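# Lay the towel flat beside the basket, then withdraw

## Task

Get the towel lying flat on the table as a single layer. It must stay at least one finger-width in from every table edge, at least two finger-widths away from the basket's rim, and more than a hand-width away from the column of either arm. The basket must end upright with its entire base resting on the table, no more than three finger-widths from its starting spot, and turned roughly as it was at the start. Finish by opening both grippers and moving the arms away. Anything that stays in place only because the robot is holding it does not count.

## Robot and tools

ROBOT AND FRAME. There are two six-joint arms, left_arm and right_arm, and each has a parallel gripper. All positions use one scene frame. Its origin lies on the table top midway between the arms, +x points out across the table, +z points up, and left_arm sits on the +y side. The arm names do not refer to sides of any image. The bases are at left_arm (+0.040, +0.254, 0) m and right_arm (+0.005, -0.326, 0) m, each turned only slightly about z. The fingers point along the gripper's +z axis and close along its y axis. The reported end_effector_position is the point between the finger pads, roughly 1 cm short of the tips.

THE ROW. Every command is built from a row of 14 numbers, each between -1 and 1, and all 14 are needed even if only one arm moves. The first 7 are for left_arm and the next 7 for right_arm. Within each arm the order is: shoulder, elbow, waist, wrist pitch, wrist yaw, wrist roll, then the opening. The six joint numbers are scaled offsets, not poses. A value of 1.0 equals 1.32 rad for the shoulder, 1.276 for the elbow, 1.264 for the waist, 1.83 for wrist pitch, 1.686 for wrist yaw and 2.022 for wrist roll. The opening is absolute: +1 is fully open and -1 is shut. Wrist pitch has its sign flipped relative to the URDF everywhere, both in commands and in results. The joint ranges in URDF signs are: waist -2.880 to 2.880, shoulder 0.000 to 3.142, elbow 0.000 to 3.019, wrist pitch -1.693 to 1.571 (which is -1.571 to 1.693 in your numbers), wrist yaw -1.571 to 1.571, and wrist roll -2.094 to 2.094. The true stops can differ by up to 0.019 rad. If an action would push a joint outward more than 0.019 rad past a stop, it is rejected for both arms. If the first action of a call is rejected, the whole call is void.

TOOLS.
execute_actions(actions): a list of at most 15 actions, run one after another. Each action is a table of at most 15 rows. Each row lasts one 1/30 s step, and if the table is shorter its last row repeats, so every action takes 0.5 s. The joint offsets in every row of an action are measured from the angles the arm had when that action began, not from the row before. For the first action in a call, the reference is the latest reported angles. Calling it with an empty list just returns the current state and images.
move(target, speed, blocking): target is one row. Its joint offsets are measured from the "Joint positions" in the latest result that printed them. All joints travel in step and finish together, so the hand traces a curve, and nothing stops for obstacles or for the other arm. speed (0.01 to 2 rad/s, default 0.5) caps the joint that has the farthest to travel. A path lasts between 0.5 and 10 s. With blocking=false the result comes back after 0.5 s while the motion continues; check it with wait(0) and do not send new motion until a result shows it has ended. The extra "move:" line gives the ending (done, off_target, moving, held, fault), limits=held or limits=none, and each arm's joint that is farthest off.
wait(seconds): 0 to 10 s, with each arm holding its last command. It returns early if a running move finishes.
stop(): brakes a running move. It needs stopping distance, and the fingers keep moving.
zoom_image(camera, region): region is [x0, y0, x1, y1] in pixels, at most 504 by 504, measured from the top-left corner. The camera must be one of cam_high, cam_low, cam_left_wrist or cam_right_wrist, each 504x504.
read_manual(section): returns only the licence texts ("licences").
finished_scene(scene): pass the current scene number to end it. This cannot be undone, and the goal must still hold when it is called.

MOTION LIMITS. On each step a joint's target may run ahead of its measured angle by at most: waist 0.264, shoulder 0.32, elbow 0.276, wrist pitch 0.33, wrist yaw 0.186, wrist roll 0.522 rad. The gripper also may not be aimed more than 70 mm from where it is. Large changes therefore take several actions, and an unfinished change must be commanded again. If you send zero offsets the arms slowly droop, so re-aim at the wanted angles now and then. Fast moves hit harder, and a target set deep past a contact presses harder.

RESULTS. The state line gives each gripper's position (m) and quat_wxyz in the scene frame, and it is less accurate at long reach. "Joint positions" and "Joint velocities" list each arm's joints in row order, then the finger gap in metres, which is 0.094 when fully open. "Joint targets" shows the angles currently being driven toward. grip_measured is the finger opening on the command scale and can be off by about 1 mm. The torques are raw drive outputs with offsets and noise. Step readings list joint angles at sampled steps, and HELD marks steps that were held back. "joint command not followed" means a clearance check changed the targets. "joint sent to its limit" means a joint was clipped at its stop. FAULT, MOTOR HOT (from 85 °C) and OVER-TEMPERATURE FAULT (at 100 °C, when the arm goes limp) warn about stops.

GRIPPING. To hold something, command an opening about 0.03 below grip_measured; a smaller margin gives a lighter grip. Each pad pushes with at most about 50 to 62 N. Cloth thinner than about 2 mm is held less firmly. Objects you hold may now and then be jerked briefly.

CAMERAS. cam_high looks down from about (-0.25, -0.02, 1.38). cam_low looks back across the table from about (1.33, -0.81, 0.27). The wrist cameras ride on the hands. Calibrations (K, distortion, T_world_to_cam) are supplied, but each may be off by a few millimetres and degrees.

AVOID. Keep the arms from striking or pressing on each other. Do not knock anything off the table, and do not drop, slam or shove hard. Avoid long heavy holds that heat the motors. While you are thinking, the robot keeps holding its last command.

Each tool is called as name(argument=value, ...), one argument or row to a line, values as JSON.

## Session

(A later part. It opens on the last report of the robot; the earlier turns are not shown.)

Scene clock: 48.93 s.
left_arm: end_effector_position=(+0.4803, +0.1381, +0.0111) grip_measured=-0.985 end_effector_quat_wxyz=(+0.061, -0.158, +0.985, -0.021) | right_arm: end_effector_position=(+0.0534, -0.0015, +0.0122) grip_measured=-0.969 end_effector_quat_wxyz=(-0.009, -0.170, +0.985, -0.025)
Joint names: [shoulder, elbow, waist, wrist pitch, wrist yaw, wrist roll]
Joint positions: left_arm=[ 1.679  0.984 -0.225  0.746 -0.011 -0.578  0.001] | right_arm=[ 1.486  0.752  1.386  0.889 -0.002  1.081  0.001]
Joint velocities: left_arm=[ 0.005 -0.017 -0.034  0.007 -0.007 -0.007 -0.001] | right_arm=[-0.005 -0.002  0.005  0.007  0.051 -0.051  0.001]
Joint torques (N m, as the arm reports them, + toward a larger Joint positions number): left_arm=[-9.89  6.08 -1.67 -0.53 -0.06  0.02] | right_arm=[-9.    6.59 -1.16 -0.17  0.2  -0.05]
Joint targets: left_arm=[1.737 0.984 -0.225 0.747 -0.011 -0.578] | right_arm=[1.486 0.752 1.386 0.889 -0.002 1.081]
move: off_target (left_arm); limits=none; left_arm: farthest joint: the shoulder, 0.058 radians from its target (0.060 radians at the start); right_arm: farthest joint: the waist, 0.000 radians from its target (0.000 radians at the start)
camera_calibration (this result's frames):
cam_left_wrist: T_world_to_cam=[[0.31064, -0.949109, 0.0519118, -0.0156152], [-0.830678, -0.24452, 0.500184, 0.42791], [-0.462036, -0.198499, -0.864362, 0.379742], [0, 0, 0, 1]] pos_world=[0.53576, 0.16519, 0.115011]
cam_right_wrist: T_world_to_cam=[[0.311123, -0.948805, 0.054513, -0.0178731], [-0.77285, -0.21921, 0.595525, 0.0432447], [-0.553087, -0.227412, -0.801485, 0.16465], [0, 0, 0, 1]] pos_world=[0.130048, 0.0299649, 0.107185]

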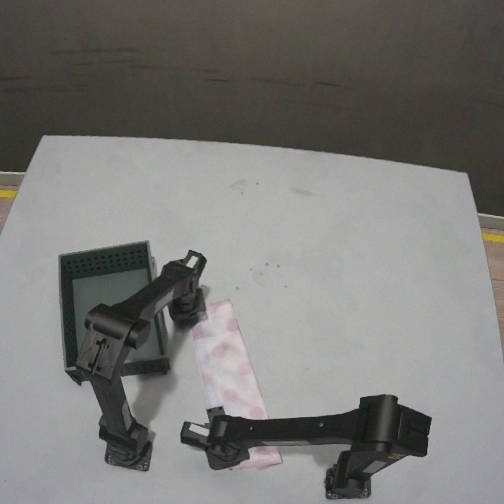

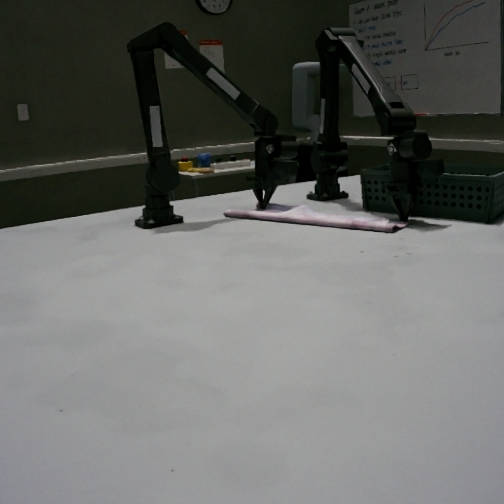

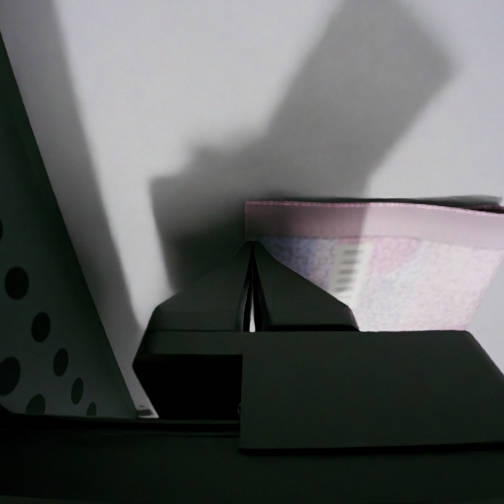

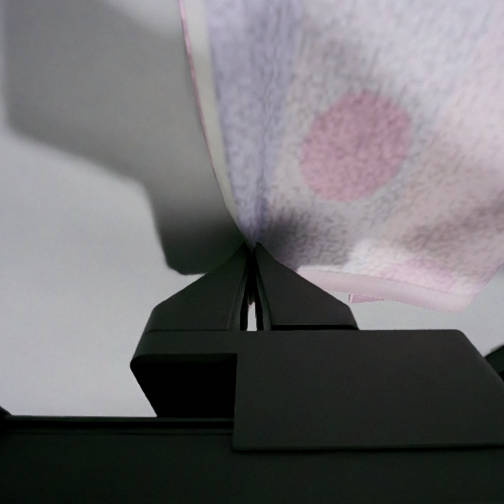

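Retrying with more cloth between the fingers and slightly less tilt.

move(
  target=[-0.035,0,0,0,0,0,-1,0,0,0,0,0,0,-1],
  speed=0.1,
)

move(
  target=[0,0,-0.046,0.018,0,0,-0.15,0,0,0,0,0,0,-1],
  speed=0.1,
)

move(
  target=[0.06,0,0,0,0,0,-0.15,0,0,0,0,0,0,-1],
  speed=0.07,
)

execute_actions(
  actions=[
    [[0.045,0,0,0,0,0,-1,0,0,0,0,0,0,-1]],
    [[0.045,0,0,0,0,0,-1,0,0,0,0,0,0,-1]],
  ],
)

Scene clock: 51.70 s.
left_arm: end_effector_position=(+0.4835, +0.1372, +0.0241) grip_measured=-0.985 end_effector_quat_wxyz=(+0.075, -0.158, +0.984, -0.027) | right_arm: end_effector_position=(+0.0534, -0.0015, +0.0122) grip_measured=-0.969 end_effector_quat_wxyz=(-0.009, -0.170, +0.985, -0.025)
Joint names: [shoulder, elbow, waist, wrist pitch, wrist yaw, wrist roll]
Joint positions: left_arm=[ 1.649  0.984 -0.225  0.746 -0.011 -0.578  0.001] | right_arm=[ 1.486  0.752  1.386  0.889 -0.002  1.081  0.001]
Joint velocities: left_arm=[-0.015  0.002  0.005  0.007  0.022  0.022 -0.001] | right_arm=[ 0.005  0.002 -0.015  0.012  0.022 -0.037  0.001]
Joint torques (N m, as the arm reports them, + toward a larger Joint positions number): left_arm=[-16.42   6.31  -1.76  -0.49  -0.01   0.02] | right_arm=[-9.31  6.68 -0.97 -0.17  0.22 -0.09]
Joint targets: left_arm=[1.633 0.984 -0.225 0.746 -0.011 -0.578] | right_arm=[1.486 0.752 1.386 0.889 -0.002 1.081]
move: done; limits=none; left_arm: farthest joint: the shoulder, 0.016 radians from its target (0.046 radians at the start); right_arm: farthest joint: the waist, 0.000 radians from its target (0.000 radians at the start)
camera_calibration (this result's frames):
cam_left_wrist: T_world_to_cam=[[0.308914, -0.94865, 0.0680776, -0.017734], [-0.844743, -0.240779, 0.477949, 0.430745], [-0.437015, -0.205153, -0.875745, 0.381349], [0, 0, 0, 1]] pos_world=[0.536002, 0.165126, 0.129297]
cam_right_wrist: T_world_to_cam=[[0.311123, -0.948805, 0.054513, -0.0178731], [-0.77285, -0.21921, 0.595525, 0.0432447], [-0.553087, -0.227412, -0.801485, 0.16465], [0, 0, 0, 1]] pos_world=[0.130048, 0.0299649, 0.107185]

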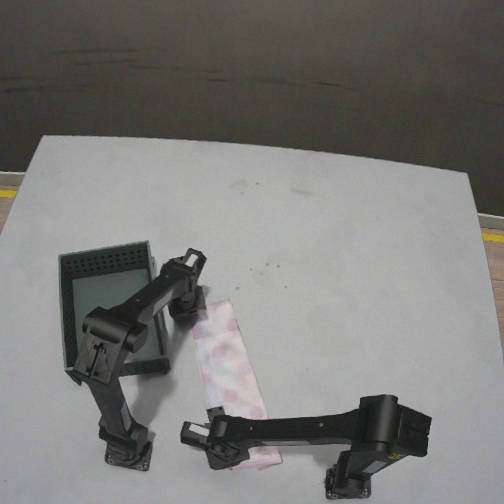

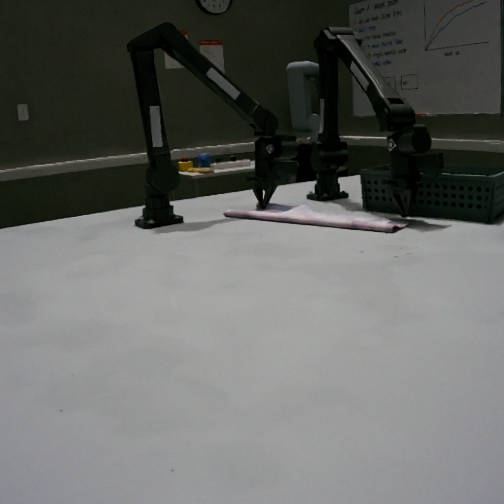

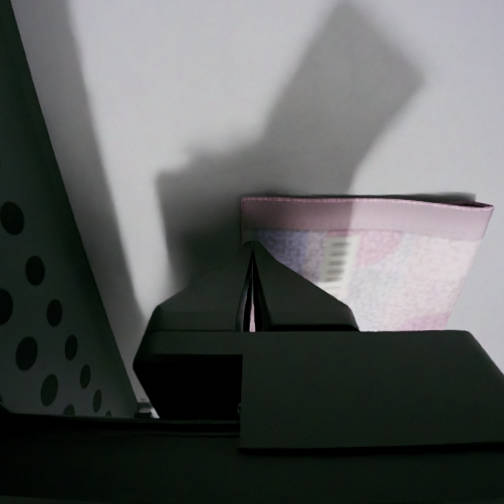

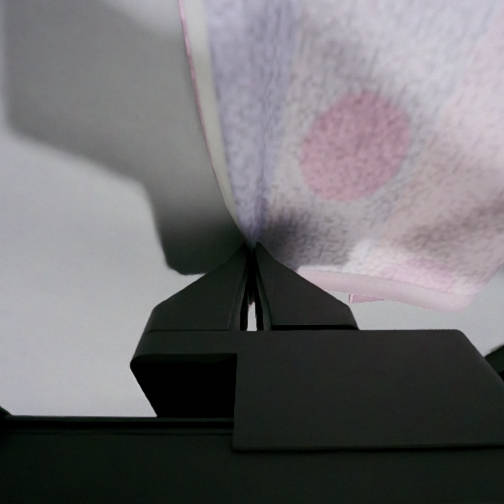

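Scene clock: 52.63 s.
left_arm: end_effector_position=(+0.4722, +0.1184, +0.0233) grip_measured=-0.153 end_effector_quat_wxyz=(+0.064, -0.135, +0.988, -0.024) | right_arm: end_effector_position=(+0.0534, -0.0015, +0.0122) grip_measured=-0.969 end_effector_quat_wxyz=(-0.009, -0.170, +0.985, -0.025)
Joint names: [shoulder, elbow, waist, wrist pitch, wrist yaw, wrist roll]
Joint positions: left_arm=[ 1.649  0.984 -0.272  0.77  -0.011 -0.578  0.04 ] | right_arm=[ 1.486  0.752  1.386  0.889 -0.002  1.081  0.001]
Joint velocities: left_arm=[-0.015 -0.002 -0.005 -0.007 -0.051 -0.037  0.001] | right_arm=[-0.015  0.012 -0.015 -0.002 -0.066  0.022  0.001]
Joint torques (N m, as the arm reports them, + toward a larger Joint positions number): left_arm=[-15.05   6.3   -2.37  -0.09   0.     0.  ] | right_arm=[-9.43  6.68 -0.67 -0.29  0.21 -0.07]
Joint targets: left_arm=[1.649 0.984 -0.283 0.779 -0.011 -0.578] | right_arm=[1.486 0.752 1.386 0.889 -0.002 1.081]
move: done; limits=none; left_arm: farthest joint: the waist, 0.011 radians from its target (0.058 radians at the start); right_arm: farthest joint: the waist, 0.000 radians from its target (0.000 radians at the start)
camera_calibration (this result's frames):
cam_left_wrist: T_world_to_cam=[[0.265816, -0.962428, 0.0554395, -0.00974419], [-0.844232, -0.204635, 0.495375, 0.412147], [-0.465418, -0.178482, -0.866908, 0.381872], [0, 0, 0, 1]] pos_world=[0.528268, 0.143119, 0.127421]
cam_right_wrist: T_world_to_cam=[[0.311123, -0.948805, 0.054513, -0.0178731], [-0.77285, -0.21921, 0.595525, 0.0432447], [-0.553087, -0.227412, -0.801485, 0.16465], [0, 0, 0, 1]] pos_world=[0.130048, 0.0299649, 0.107185]

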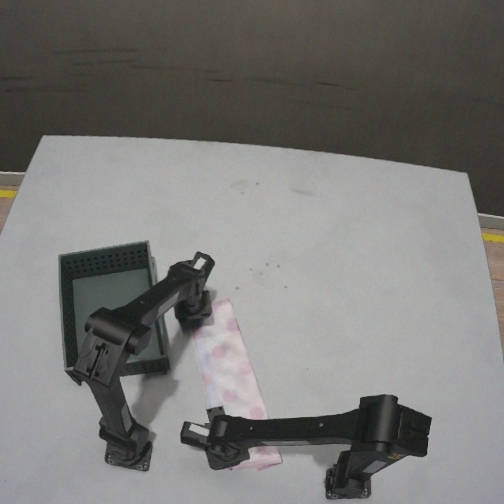

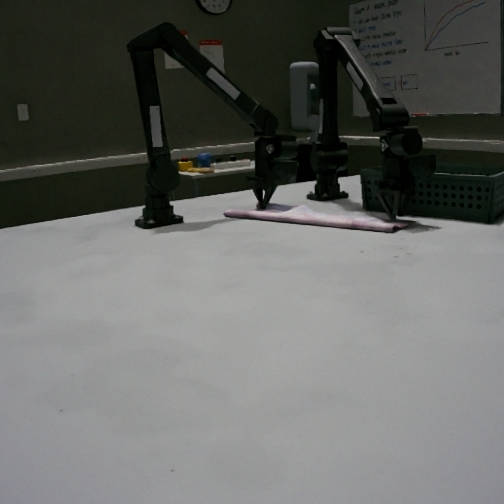

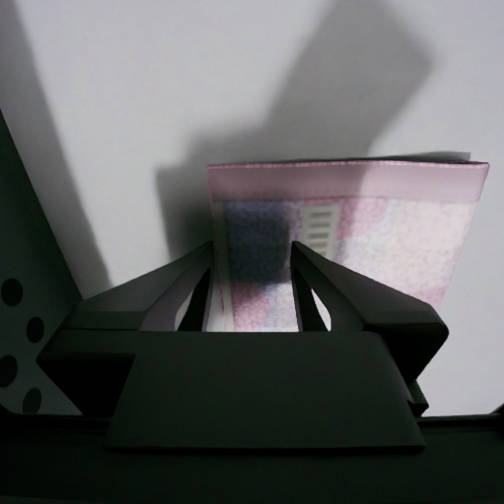

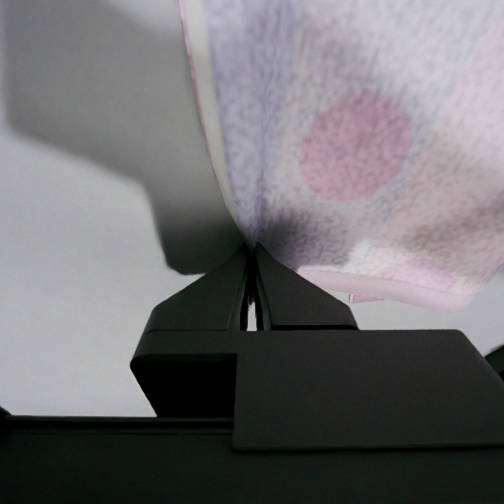

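Scene clock: 54.00 s.
left_arm: end_effector_position=(+0.4695, +0.1193, +0.0124) grip_measured=-0.153 end_effector_quat_wxyz=(+0.052, -0.135, +0.989, -0.019) | right_arm: end_effector_position=(+0.0534, -0.0015, +0.0122) grip_measured=-0.969 end_effector_quat_wxyz=(-0.009, -0.170, +0.985, -0.025)
Joint names: [shoulder, elbow, waist, wrist pitch, wrist yaw, wrist roll]
Joint positions: left_arm=[ 1.674  0.984 -0.272  0.77  -0.011 -0.578  0.04 ] | right_arm=[ 1.486  0.752  1.386  0.889 -0.002  1.081  0.001]
Joint velocities: left_arm=[-0.005 -0.012 -0.005 -0.002 -0.037  0.037  0.   ] | right_arm=[ 0.005 -0.007 -0.015  0.022 -0.037 -0.007  0.001]
Joint torques (N m, as the arm reports them, + toward a larger Joint positions number): left_arm=[-10.19   6.11  -1.57  -0.54   0.01   0.01] | right_arm=[-9.58  6.61 -0.94 -0.19  0.19 -0.08]
Joint targets: left_arm=[1.728 0.984 -0.272 0.770 -0.011 -0.578] | right_arm=[1.486 0.752 1.386 0.889 -0.002 1.081]
move: off_target (left_arm); limits=none; left_arm: farthest joint: the shoulder, 0.054 radians from its target (0.079 radians at the start); right_arm: farthest joint: the waist, 0.000 radians from its target (0.000 radians at the start)
camera_calibration (this result's frames):
cam_left_wrist: T_world_to_cam=[[0.266982, -0.962798, 0.0417319, -0.00793444], [-0.832118, -0.208469, 0.513926, 0.409935], [-0.486107, -0.171935, -0.856819, 0.380196], [0, 0, 0, 1]] pos_world=[0.528049, 0.143188, 0.115414]
cam_right_wrist: T_world_to_cam=[[0.311123, -0.948805, 0.054513, -0.0178731], [-0.77285, -0.21921, 0.595525, 0.0432447], [-0.553087, -0.227412, -0.801485, 0.16465], [0, 0, 0, 1]] pos_world=[0.130048, 0.0299649, 0.107185]

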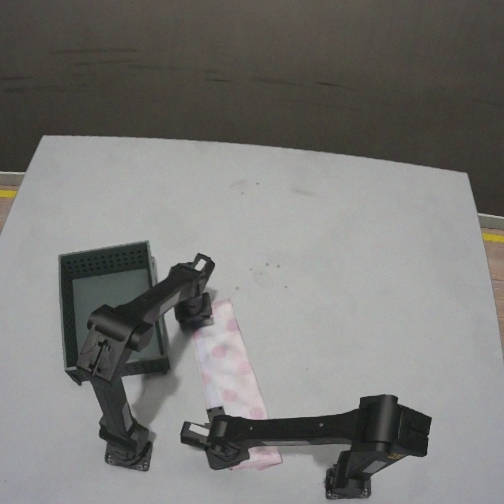

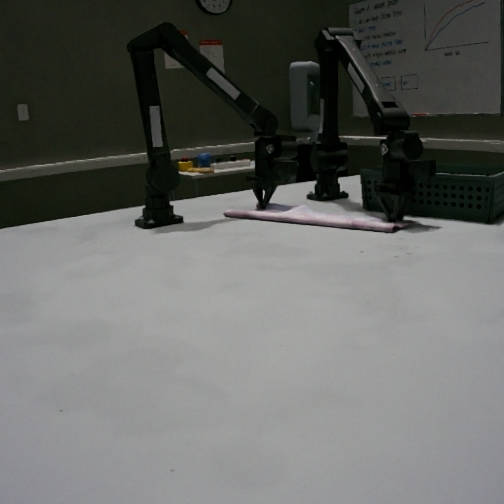

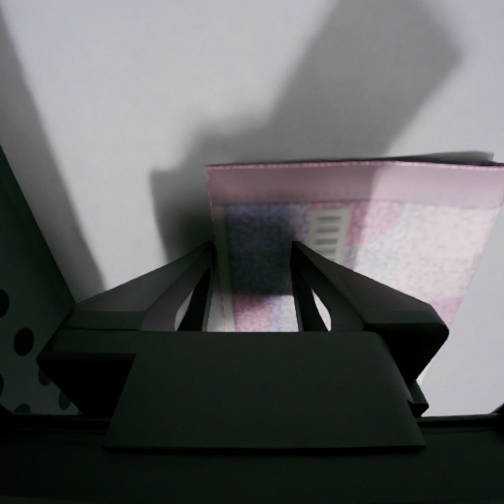

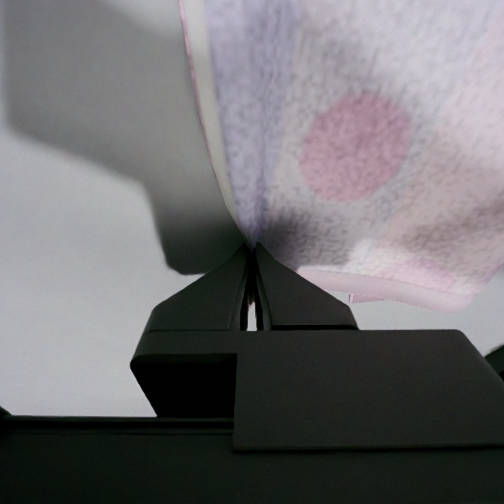

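Scene clock: 55.00 s.
left_arm: end_effector_position=(+0.4701, +0.1181, +0.0124) grip_measured=-0.970 end_effector_quat_wxyz=(+0.051, -0.135, +0.989, -0.021) | right_arm: end_effector_position=(+0.0534, -0.0015, +0.0122) grip_measured=-0.969 end_effector_quat_wxyz=(-0.009, -0.170, +0.985, -0.025)
Joint names: [shoulder, elbow, waist, wrist pitch, wrist yaw, wrist roll]
Joint positions: left_arm=[ 1.676  0.986 -0.272  0.77  -0.005 -0.578  0.001] | right_arm=[ 1.486  0.752  1.386  0.889 -0.002  1.081  0.001]
Joint velocities: left_arm=[-0.005  0.012 -0.015  0.002 -0.007 -0.095  0.001] | right_arm=[-0.005  0.002 -0.015 -0.002 -0.051 -0.022 -0.   ]
Joint torques (N m, as the arm reports them, + toward a larger Joint positions number): left_arm=[-9.36  6.09 -1.98 -0.4   0.    0.02] | right_arm=[-8.85  6.64 -1.12 -0.24  0.18 -0.08]
Joint targets: left_arm=[1.736 0.986 -0.272 0.770 -0.005 -0.578] | right_arm=[1.486 0.752 1.386 0.889 -0.002 1.081]
Step readings (joint positions; steps 1 to 15: 1st action; 16 to 30: 2nd action):
0: left_arm=[1.674 0.984 -0.272 0.770 -0.011 -0.578] | right_arm=[1.486 0.752 1.386 0.889 -0.002 1.081]
1: left_arm=[1.675 0.984 -0.272 0.770 -0.008 -0.578] | right_arm=[1.486 0.752 1.386 0.889 -0.002 1.081]
2: left_arm=[1.675 0.985 -0.272 0.770 -0.005 -0.578] | right_arm=[1.486 0.752 1.386 0.889 -0.002 1.081]
4: left_arm=[1.675 0.986 -0.272 0.770 -0.004 -0.578] | right_arm=[1.486 0.752 1.386 0.889 -0.002 1.081]
8: left_arm=[1.676 0.986 -0.272 0.770 -0.005 -0.578] | right_arm=[1.486 0.752 1.386 0.889 -0.002 1.081]
15: left_arm=[1.676 0.986 -0.272 0.770 -0.005 -0.578] | right_arm=[1.486 0.752 1.386 0.889 -0.002 1.081]
16: left_arm=[1.676 0.986 -0.272 0.770 -0.005 -0.578] | right_arm=[1.486 0.752 1.386 0.889 -0.002 1.081]
17: left_arm=[1.676 0.986 -0.272 0.770 -0.005 -0.578] | right_arm=[1.486 0.752 1.386 0.889 -0.002 1.081]
19: left_arm=[1.676 0.986 -0.272 0.770 -0.005 -0.578] | right_arm=[1.486 0.752 1.386 0.889 -0.002 1.081]
23: left_arm=[1.676 0.986 -0.272 0.770 -0.005 -0.578] | right_arm=[1.486 0.752 1.386 0.889 -0.002 1.081]
30: Joint positions above
camera_calibration (this result's frames):
cam_left_wrist: T_world_to_cam=[[0.266469, -0.962727, 0.0463848, -0.00900997], [-0.831603, -0.205313, 0.516027, 0.409578], [-0.487269, -0.176079, -0.855316, 0.381219], [0, 0, 0, 1]] pos_world=[0.528763, 0.142542, 0.115127]
cam_right_wrist: T_world_to_cam=[[0.311123, -0.948805, 0.054513, -0.0178731], [-0.77285, -0.21921, 0.595525, 0.0432447], [-0.553087, -0.227412, -0.801485, 0.16465], [0, 0, 0, 1]] pos_world=[0.130048, 0.0299649, 0.107185]

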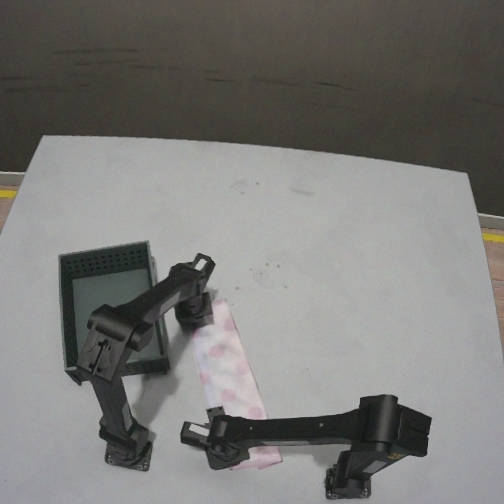

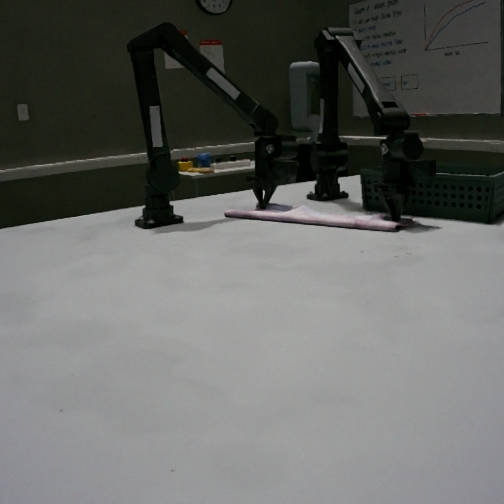

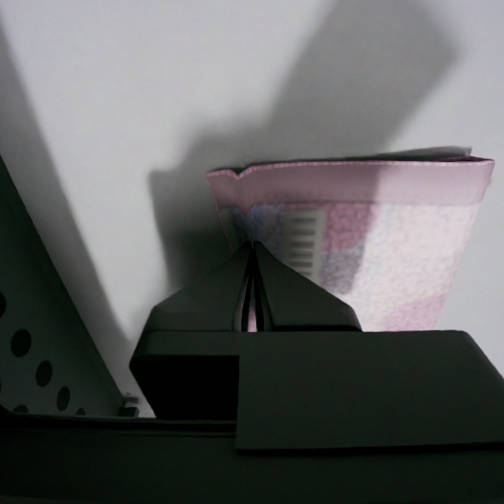

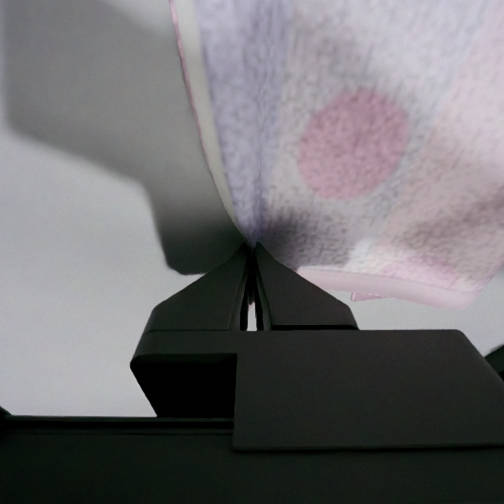

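move(
  target=[-0.015,0.56,-0.035,0.435,0,-0.285,-1,-0.34,0.28,-0.75,0.38,0,-0.7,-1],
  speed=0.4,
)

Scene clock: 60.80 s.
left_arm: end_effector_position=(+0.5214, +0.0864, +0.2487) grip_measured=-0.970 end_effector_quat_wxyz=(+0.002, -0.394, +0.919, +0.002) | right_arm: end_effector_position=(+0.2464, -0.1991, +0.2474) grip_measured=-0.969 end_effector_quat_wxyz=(+0.000, -0.391, +0.920, +0.001)
Joint names: [shoulder, elbow, waist, wrist pitch, wrist yaw, wrist roll]
Joint positions: left_arm=[ 1.673  1.657 -0.301  1.556 -0.005 -1.145  0.001] | right_arm=[ 1.046  1.049  0.448  1.572 -0.002 -0.321  0.001]
Joint velocities: left_arm=[-0.005  0.017 -0.024  0.002 -0.051  0.051 -0.001] | right_arm=[-0.005  0.007 -0.015  0.002  0.022 -0.066 -0.   ]
Joint torques (N m, as the arm reports them, + toward a larger Joint positions number): left_arm=[-18.78  10.81  -2.95   0.18  -0.06  -0.07] | right_arm=[-6.02 14.02 -1.61  0.18  0.04 -0.24]
Joint targets: left_arm=[1.657 1.700 -0.316 1.566 -0.005 -1.154] | right_arm=[1.037 1.109 0.438 1.585 -0.002 -0.335]
move: off_target (left_arm, right_arm); limits=none; left_arm: farthest joint: the elbow, 0.043 radians from its target (0.714 radians at the start); right_arm: farthest joint: the elbow, 0.061 radians from its target (0.357 radians at the start)
camera_calibration (this result's frames):
cam_left_wrist: T_world_to_cam=[[0.724095, -0.689588, -0.0124046, -0.311737], [-0.550278, -0.58847, 0.592365, 0.191161], [-0.415788, -0.422103, -0.805574, 0.574423], [0, 0, 0, 1]] pos_world=[0.569757, 0.139988, 0.345636]
cam_right_wrist: T_world_to_cam=[[0.702704, -0.711452, 0.00663016, -0.315568], [-0.585093, -0.572546, 0.574332, -0.102283], [-0.404813, -0.407465, -0.818596, 0.346772], [0, 0, 0, 1]] pos_world=[0.302284, -0.141776, 0.344703]

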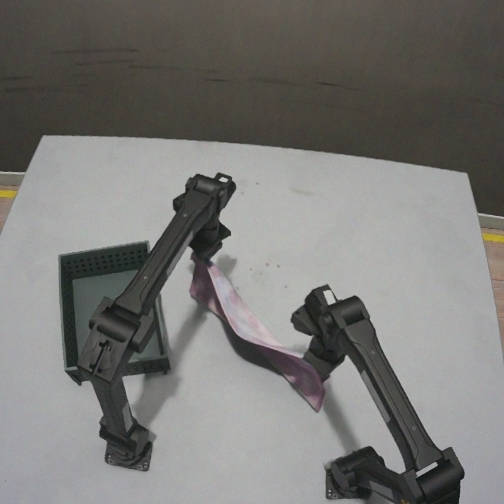

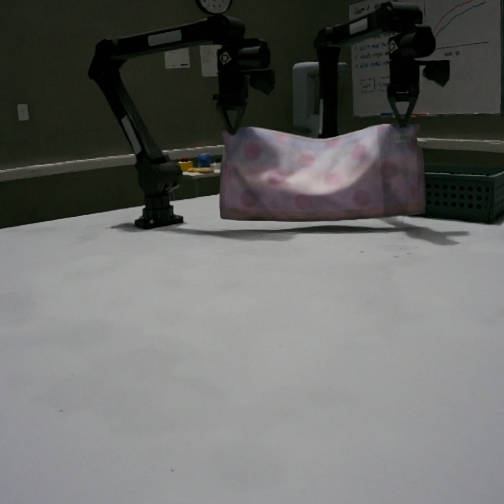

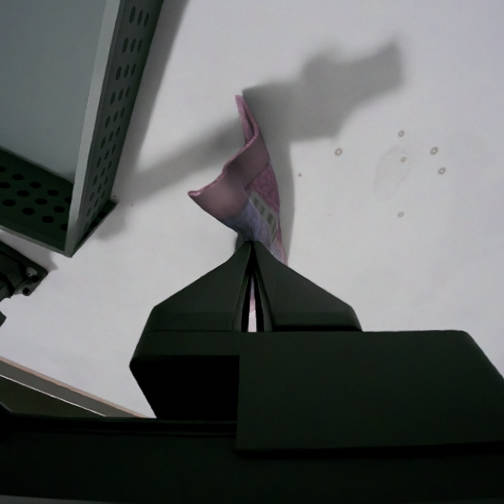

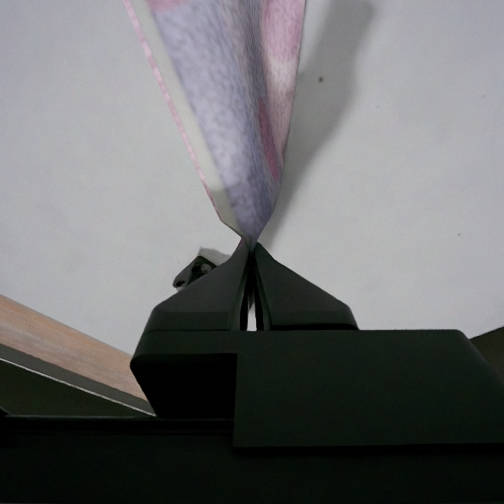

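move(
  target=[0.245,0.38,-0.078,0.06,0,-0.43,-1,0.69,0.82,-0.515,0.052,0,-0.705,-1],
  speed=0.5,
)

move(
  target=[-0.285,-0.558,-0.112,-0.18,0,-0.03,-1,-0.3,-0.578,-0.055,-0.187,0,-0.04,-1],
  speed=0.3,
)

Scene clock: 67.53 s.
left_arm: end_effector_position=(+0.6065, -0.0002, +0.2518) grip_measured=-0.970 end_effector_quat_wxyz=(-0.008, +0.711, -0.703, +0.015) | right_arm: end_effector_position=(+0.6010, -0.4246, +0.2437) grip_measured=-0.968 end_effector_quat_wxyz=(-0.001, +0.706, -0.708, -0.001)
Joint names: [shoulder, elbow, waist, wrist pitch, wrist yaw, wrist roll]
Joint positions: left_arm=[ 1.975  2.095 -0.387  1.656 -0.005 -2.005  0.001] | right_arm=[ 1.947  2.031 -0.199  1.656 -0.002 -1.731  0.001]
Joint velocities: left_arm=[-0.015  0.007 -0.015  0.022  0.007  0.007 -0.001] | right_arm=[-0.015  0.007  0.005 -0.002  0.081 -0.037 -0.   ]
Joint torques (N m, as the arm reports them, + toward a larger Joint positions number): left_arm=[-20.65  11.18  -2.18   0.22  -0.05  -0.08] | right_arm=[-18.17  14.24  -1.07   0.21  -0.04  -0.25]
Joint targets: left_arm=[1.996 2.142 -0.399 1.666 -0.005 -2.015] | right_arm=[1.957 2.095 -0.202 1.668 -0.002 -1.746]
move: off_target (left_arm, right_arm); limits=none; left_arm: farthest joint: the elbow, 0.047 radians from its target (0.484 radians at the start); right_arm: farthest joint: the elbow, 0.064 radians from its target (1.047 radians at the start)
camera_calibration (this result's frames):
cam_left_wrist: T_world_to_cam=[[0.999644, 0.0127415, 0.0234546, -0.609102], [-0.00400045, -0.79727, 0.60361, -0.148923], [0.0263905, -0.603489, -0.796935, 0.305363], [0, 0, 0, 1]] pos_world=[0.600231, 0.0733125, 0.347532]
cam_right_wrist: T_world_to_cam=[[0.999572, -0.0282584, 0.00753575, -0.61371], [-0.0274701, -0.818755, 0.573486, -0.461299], [-0.0100359, -0.573448, -0.819181, 0.0878257], [0, 0, 0, 1]] pos_world=[0.601657, -0.34467, 0.341118]

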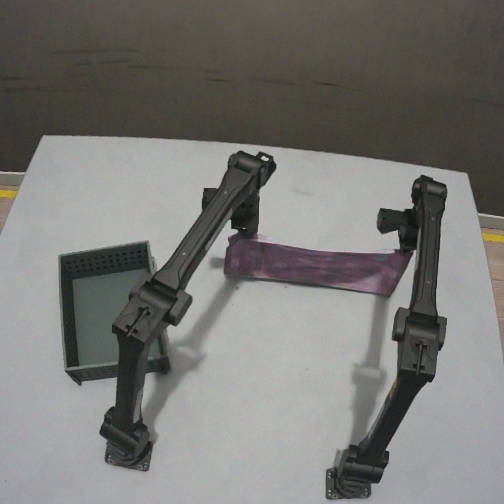

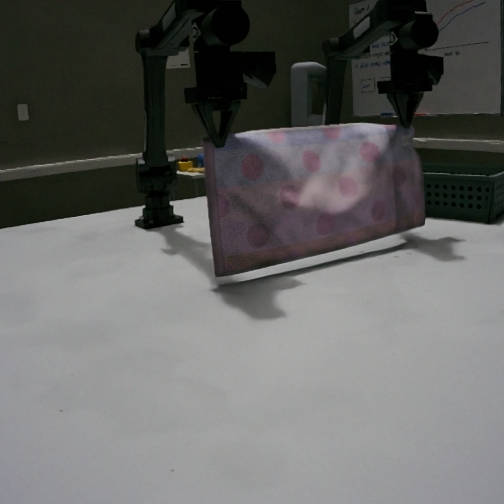

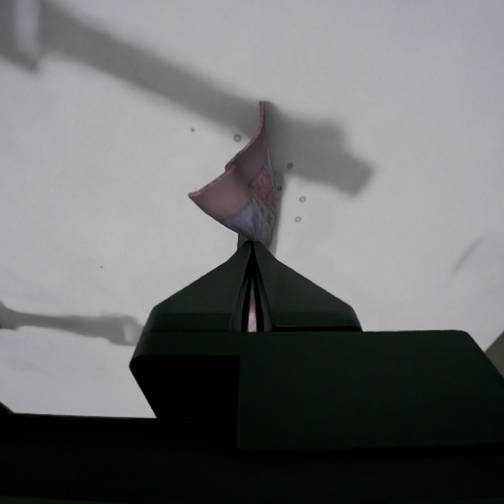

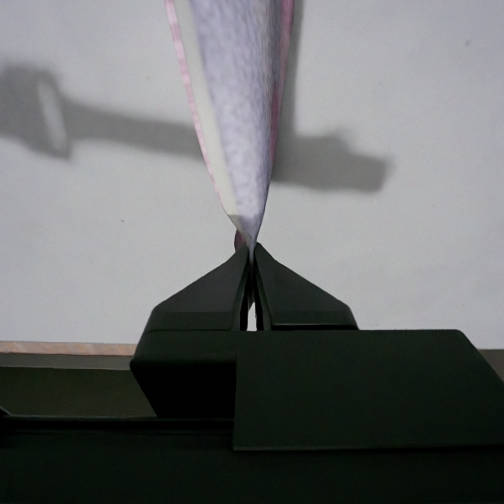

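Scene clock: 70.47 s.
left_arm: end_effector_position=(+0.4472, +0.0036, +0.1685) grip_measured=-0.970 end_effector_quat_wxyz=(-0.002, +0.684, -0.730, -0.004) | right_arm: end_effector_position=(+0.4455, -0.4237, +0.1612) grip_measured=-0.968 end_effector_quat_wxyz=(+0.006, +0.710, -0.704, -0.012)
Joint names: [shoulder, elbow, waist, wrist pitch, wrist yaw, wrist roll]
Joint positions: left_arm=[ 1.621  1.38  -0.517  1.337 -0.005 -2.057  0.001] | right_arm=[ 1.572  1.301 -0.253  1.327 -0.002 -1.798  0.001]
Joint velocities: left_arm=[-0.005 -0.012 -0.005 -0.002 -0.007 -0.007 -0.001] | right_arm=[-0.015  0.002 -0.015  0.012 -0.037  0.022 -0.001]
Joint torques (N m, as the arm reports them, + toward a larger Joint positions number): left_arm=[-18.08   7.53  -2.68  -0.51  -0.03  -0.09] | right_arm=[-14.32   7.86  -2.1   -0.64   0.    -0.23]
Joint targets: left_arm=[1.599 1.383 -0.529 1.327 -0.005 -2.066] | right_arm=[1.551 1.293 -0.269 1.313 -0.002 -1.812]
move: off_target (left_arm, right_arm); limits=none; left_arm: farthest joint: the shoulder, 0.022 radians from its target (0.376 radians at the start); right_arm: farthest joint: the shoulder, 0.021 radians from its target (0.396 radians at the start)
camera_calibration (this result's frames):
cam_left_wrist: T_world_to_cam=[[0.997796, -0.065111, -0.0128299, -0.440748], [-0.0450231, -0.806201, 0.589926, -0.0756047], [-0.0487541, -0.588048, -0.807355, 0.280772], [0, 0, 0, 1]] pos_world=[0.450061, 0.0754576, 0.26563]
cam_right_wrist: T_world_to_cam=[[0.999734, -0.0156488, -0.016956, -0.448483], [-0.00321549, -0.822184, 0.569213, -0.429069], [-0.0228484, -0.569007, -0.822015, 0.0272216], [0, 0, 0, 1]] pos_world=[0.447606, -0.344303, 0.259004]

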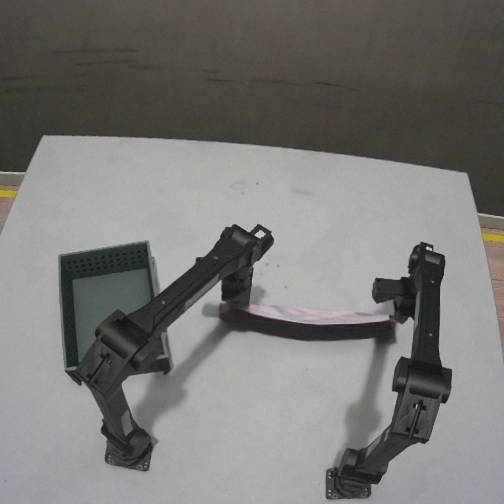

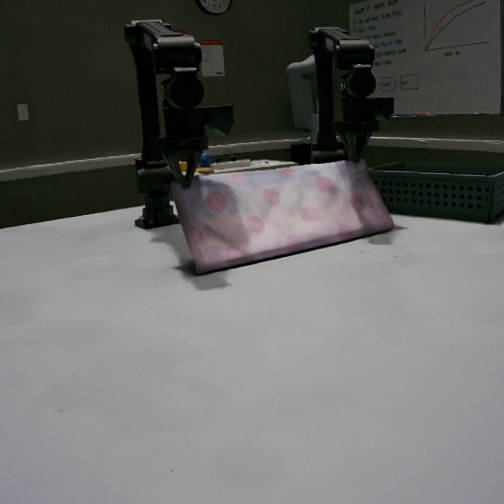

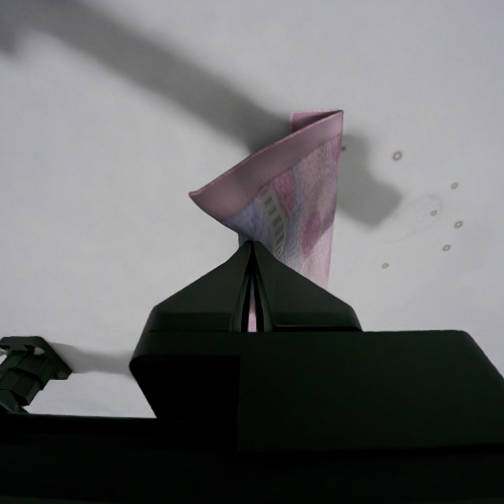

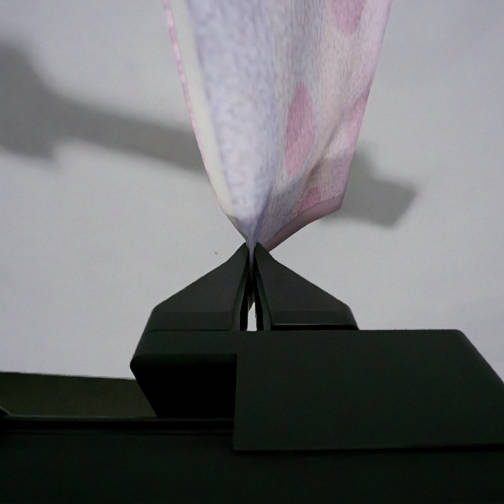

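move(
  target=[-0.238,-0.266,-0.18,-0.03,0,0,-1,-0.303,-0.3,-0.098,-0.015,0,-0.05,-1],
  speed=0.2,
)

Scene clock: 74.17 s.
left_arm: end_effector_position=(+0.2997, +0.0039, +0.1618) grip_measured=-0.970 end_effector_quat_wxyz=(+0.002, -0.601, +0.799, +0.002) | right_arm: end_effector_position=(+0.2991, -0.4261, +0.1639) grip_measured=-0.968 end_effector_quat_wxyz=(-0.001, +0.702, -0.712, -0.001)
Joint names: [shoulder, elbow, waist, wrist pitch, wrist yaw, wrist roll]
Joint positions: left_arm=[ 1.322  1.039 -0.732  1.29  -0.005 -2.057  0.001] | right_arm=[ 1.184  0.926 -0.363  1.314 -0.002 -1.885  0.001]
Joint velocities: left_arm=[-0.005  0.007  0.015  0.002 -0.022  0.022 -0.001] | right_arm=[-0.005  0.002 -0.015 -0.007  0.037 -0.007 -0.   ]
Joint torques (N m, as the arm reports them, + toward a larger Joint positions number): left_arm=[-11.95   7.44  -2.55  -0.5   -0.04   0.02] | right_arm=[-7.7   8.01 -1.93 -0.92 -0.02 -0.26]
Joint targets: left_arm=[1.306 1.041 -0.744 1.281 -0.005 -2.057] | right_arm=[1.172 0.918 -0.377 1.299 -0.002 -1.899]
move: done; limits=none; left_arm: farthest joint: the shoulder, 0.015 radians from its target (0.314 radians at the start); right_arm: farthest joint: the wrist roll, 0.015 radians from its target (0.101 radians at the start)
camera_calibration (this result's frames):
cam_left_wrist: T_world_to_cam=[[0.960814, -0.277031, -0.00945812, -0.282253], [-0.218024, -0.776354, 0.591388, -0.0265661], [-0.171176, -0.566152, -0.806332, 0.304784], [0, 0, 0, 1]] pos_world=[0.317573, 0.0737362, 0.258798]
cam_right_wrist: T_world_to_cam=[[0.999216, -0.0385506, 0.0090325, -0.315909], [-0.0367557, -0.818288, 0.573632, -0.422051], [-0.0147227, -0.573514, -0.819063, 0.0199037], [0, 0, 0, 1]] pos_world=[0.300441, -0.346123, 0.261258]

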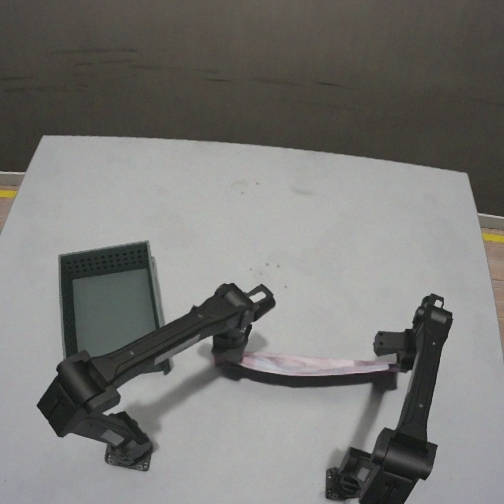

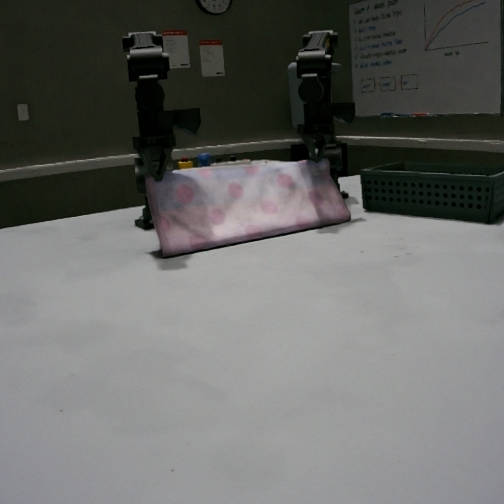

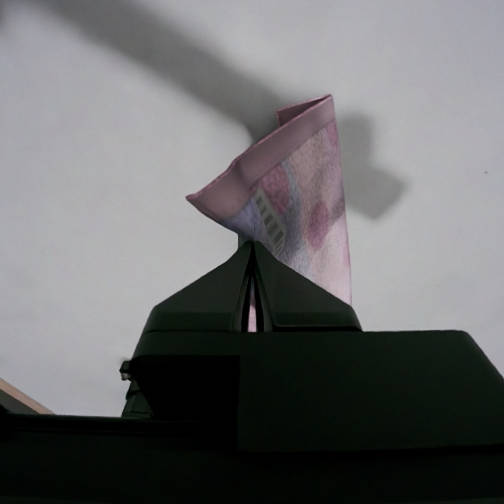

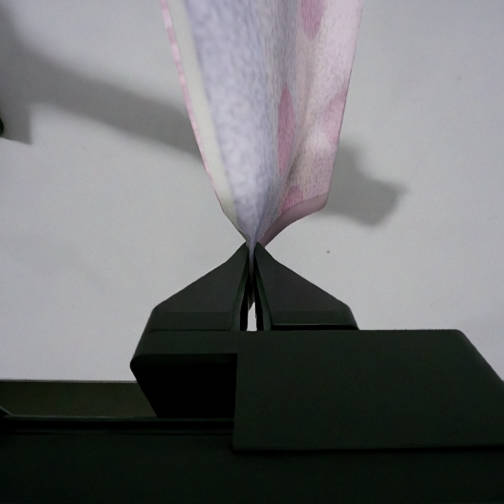

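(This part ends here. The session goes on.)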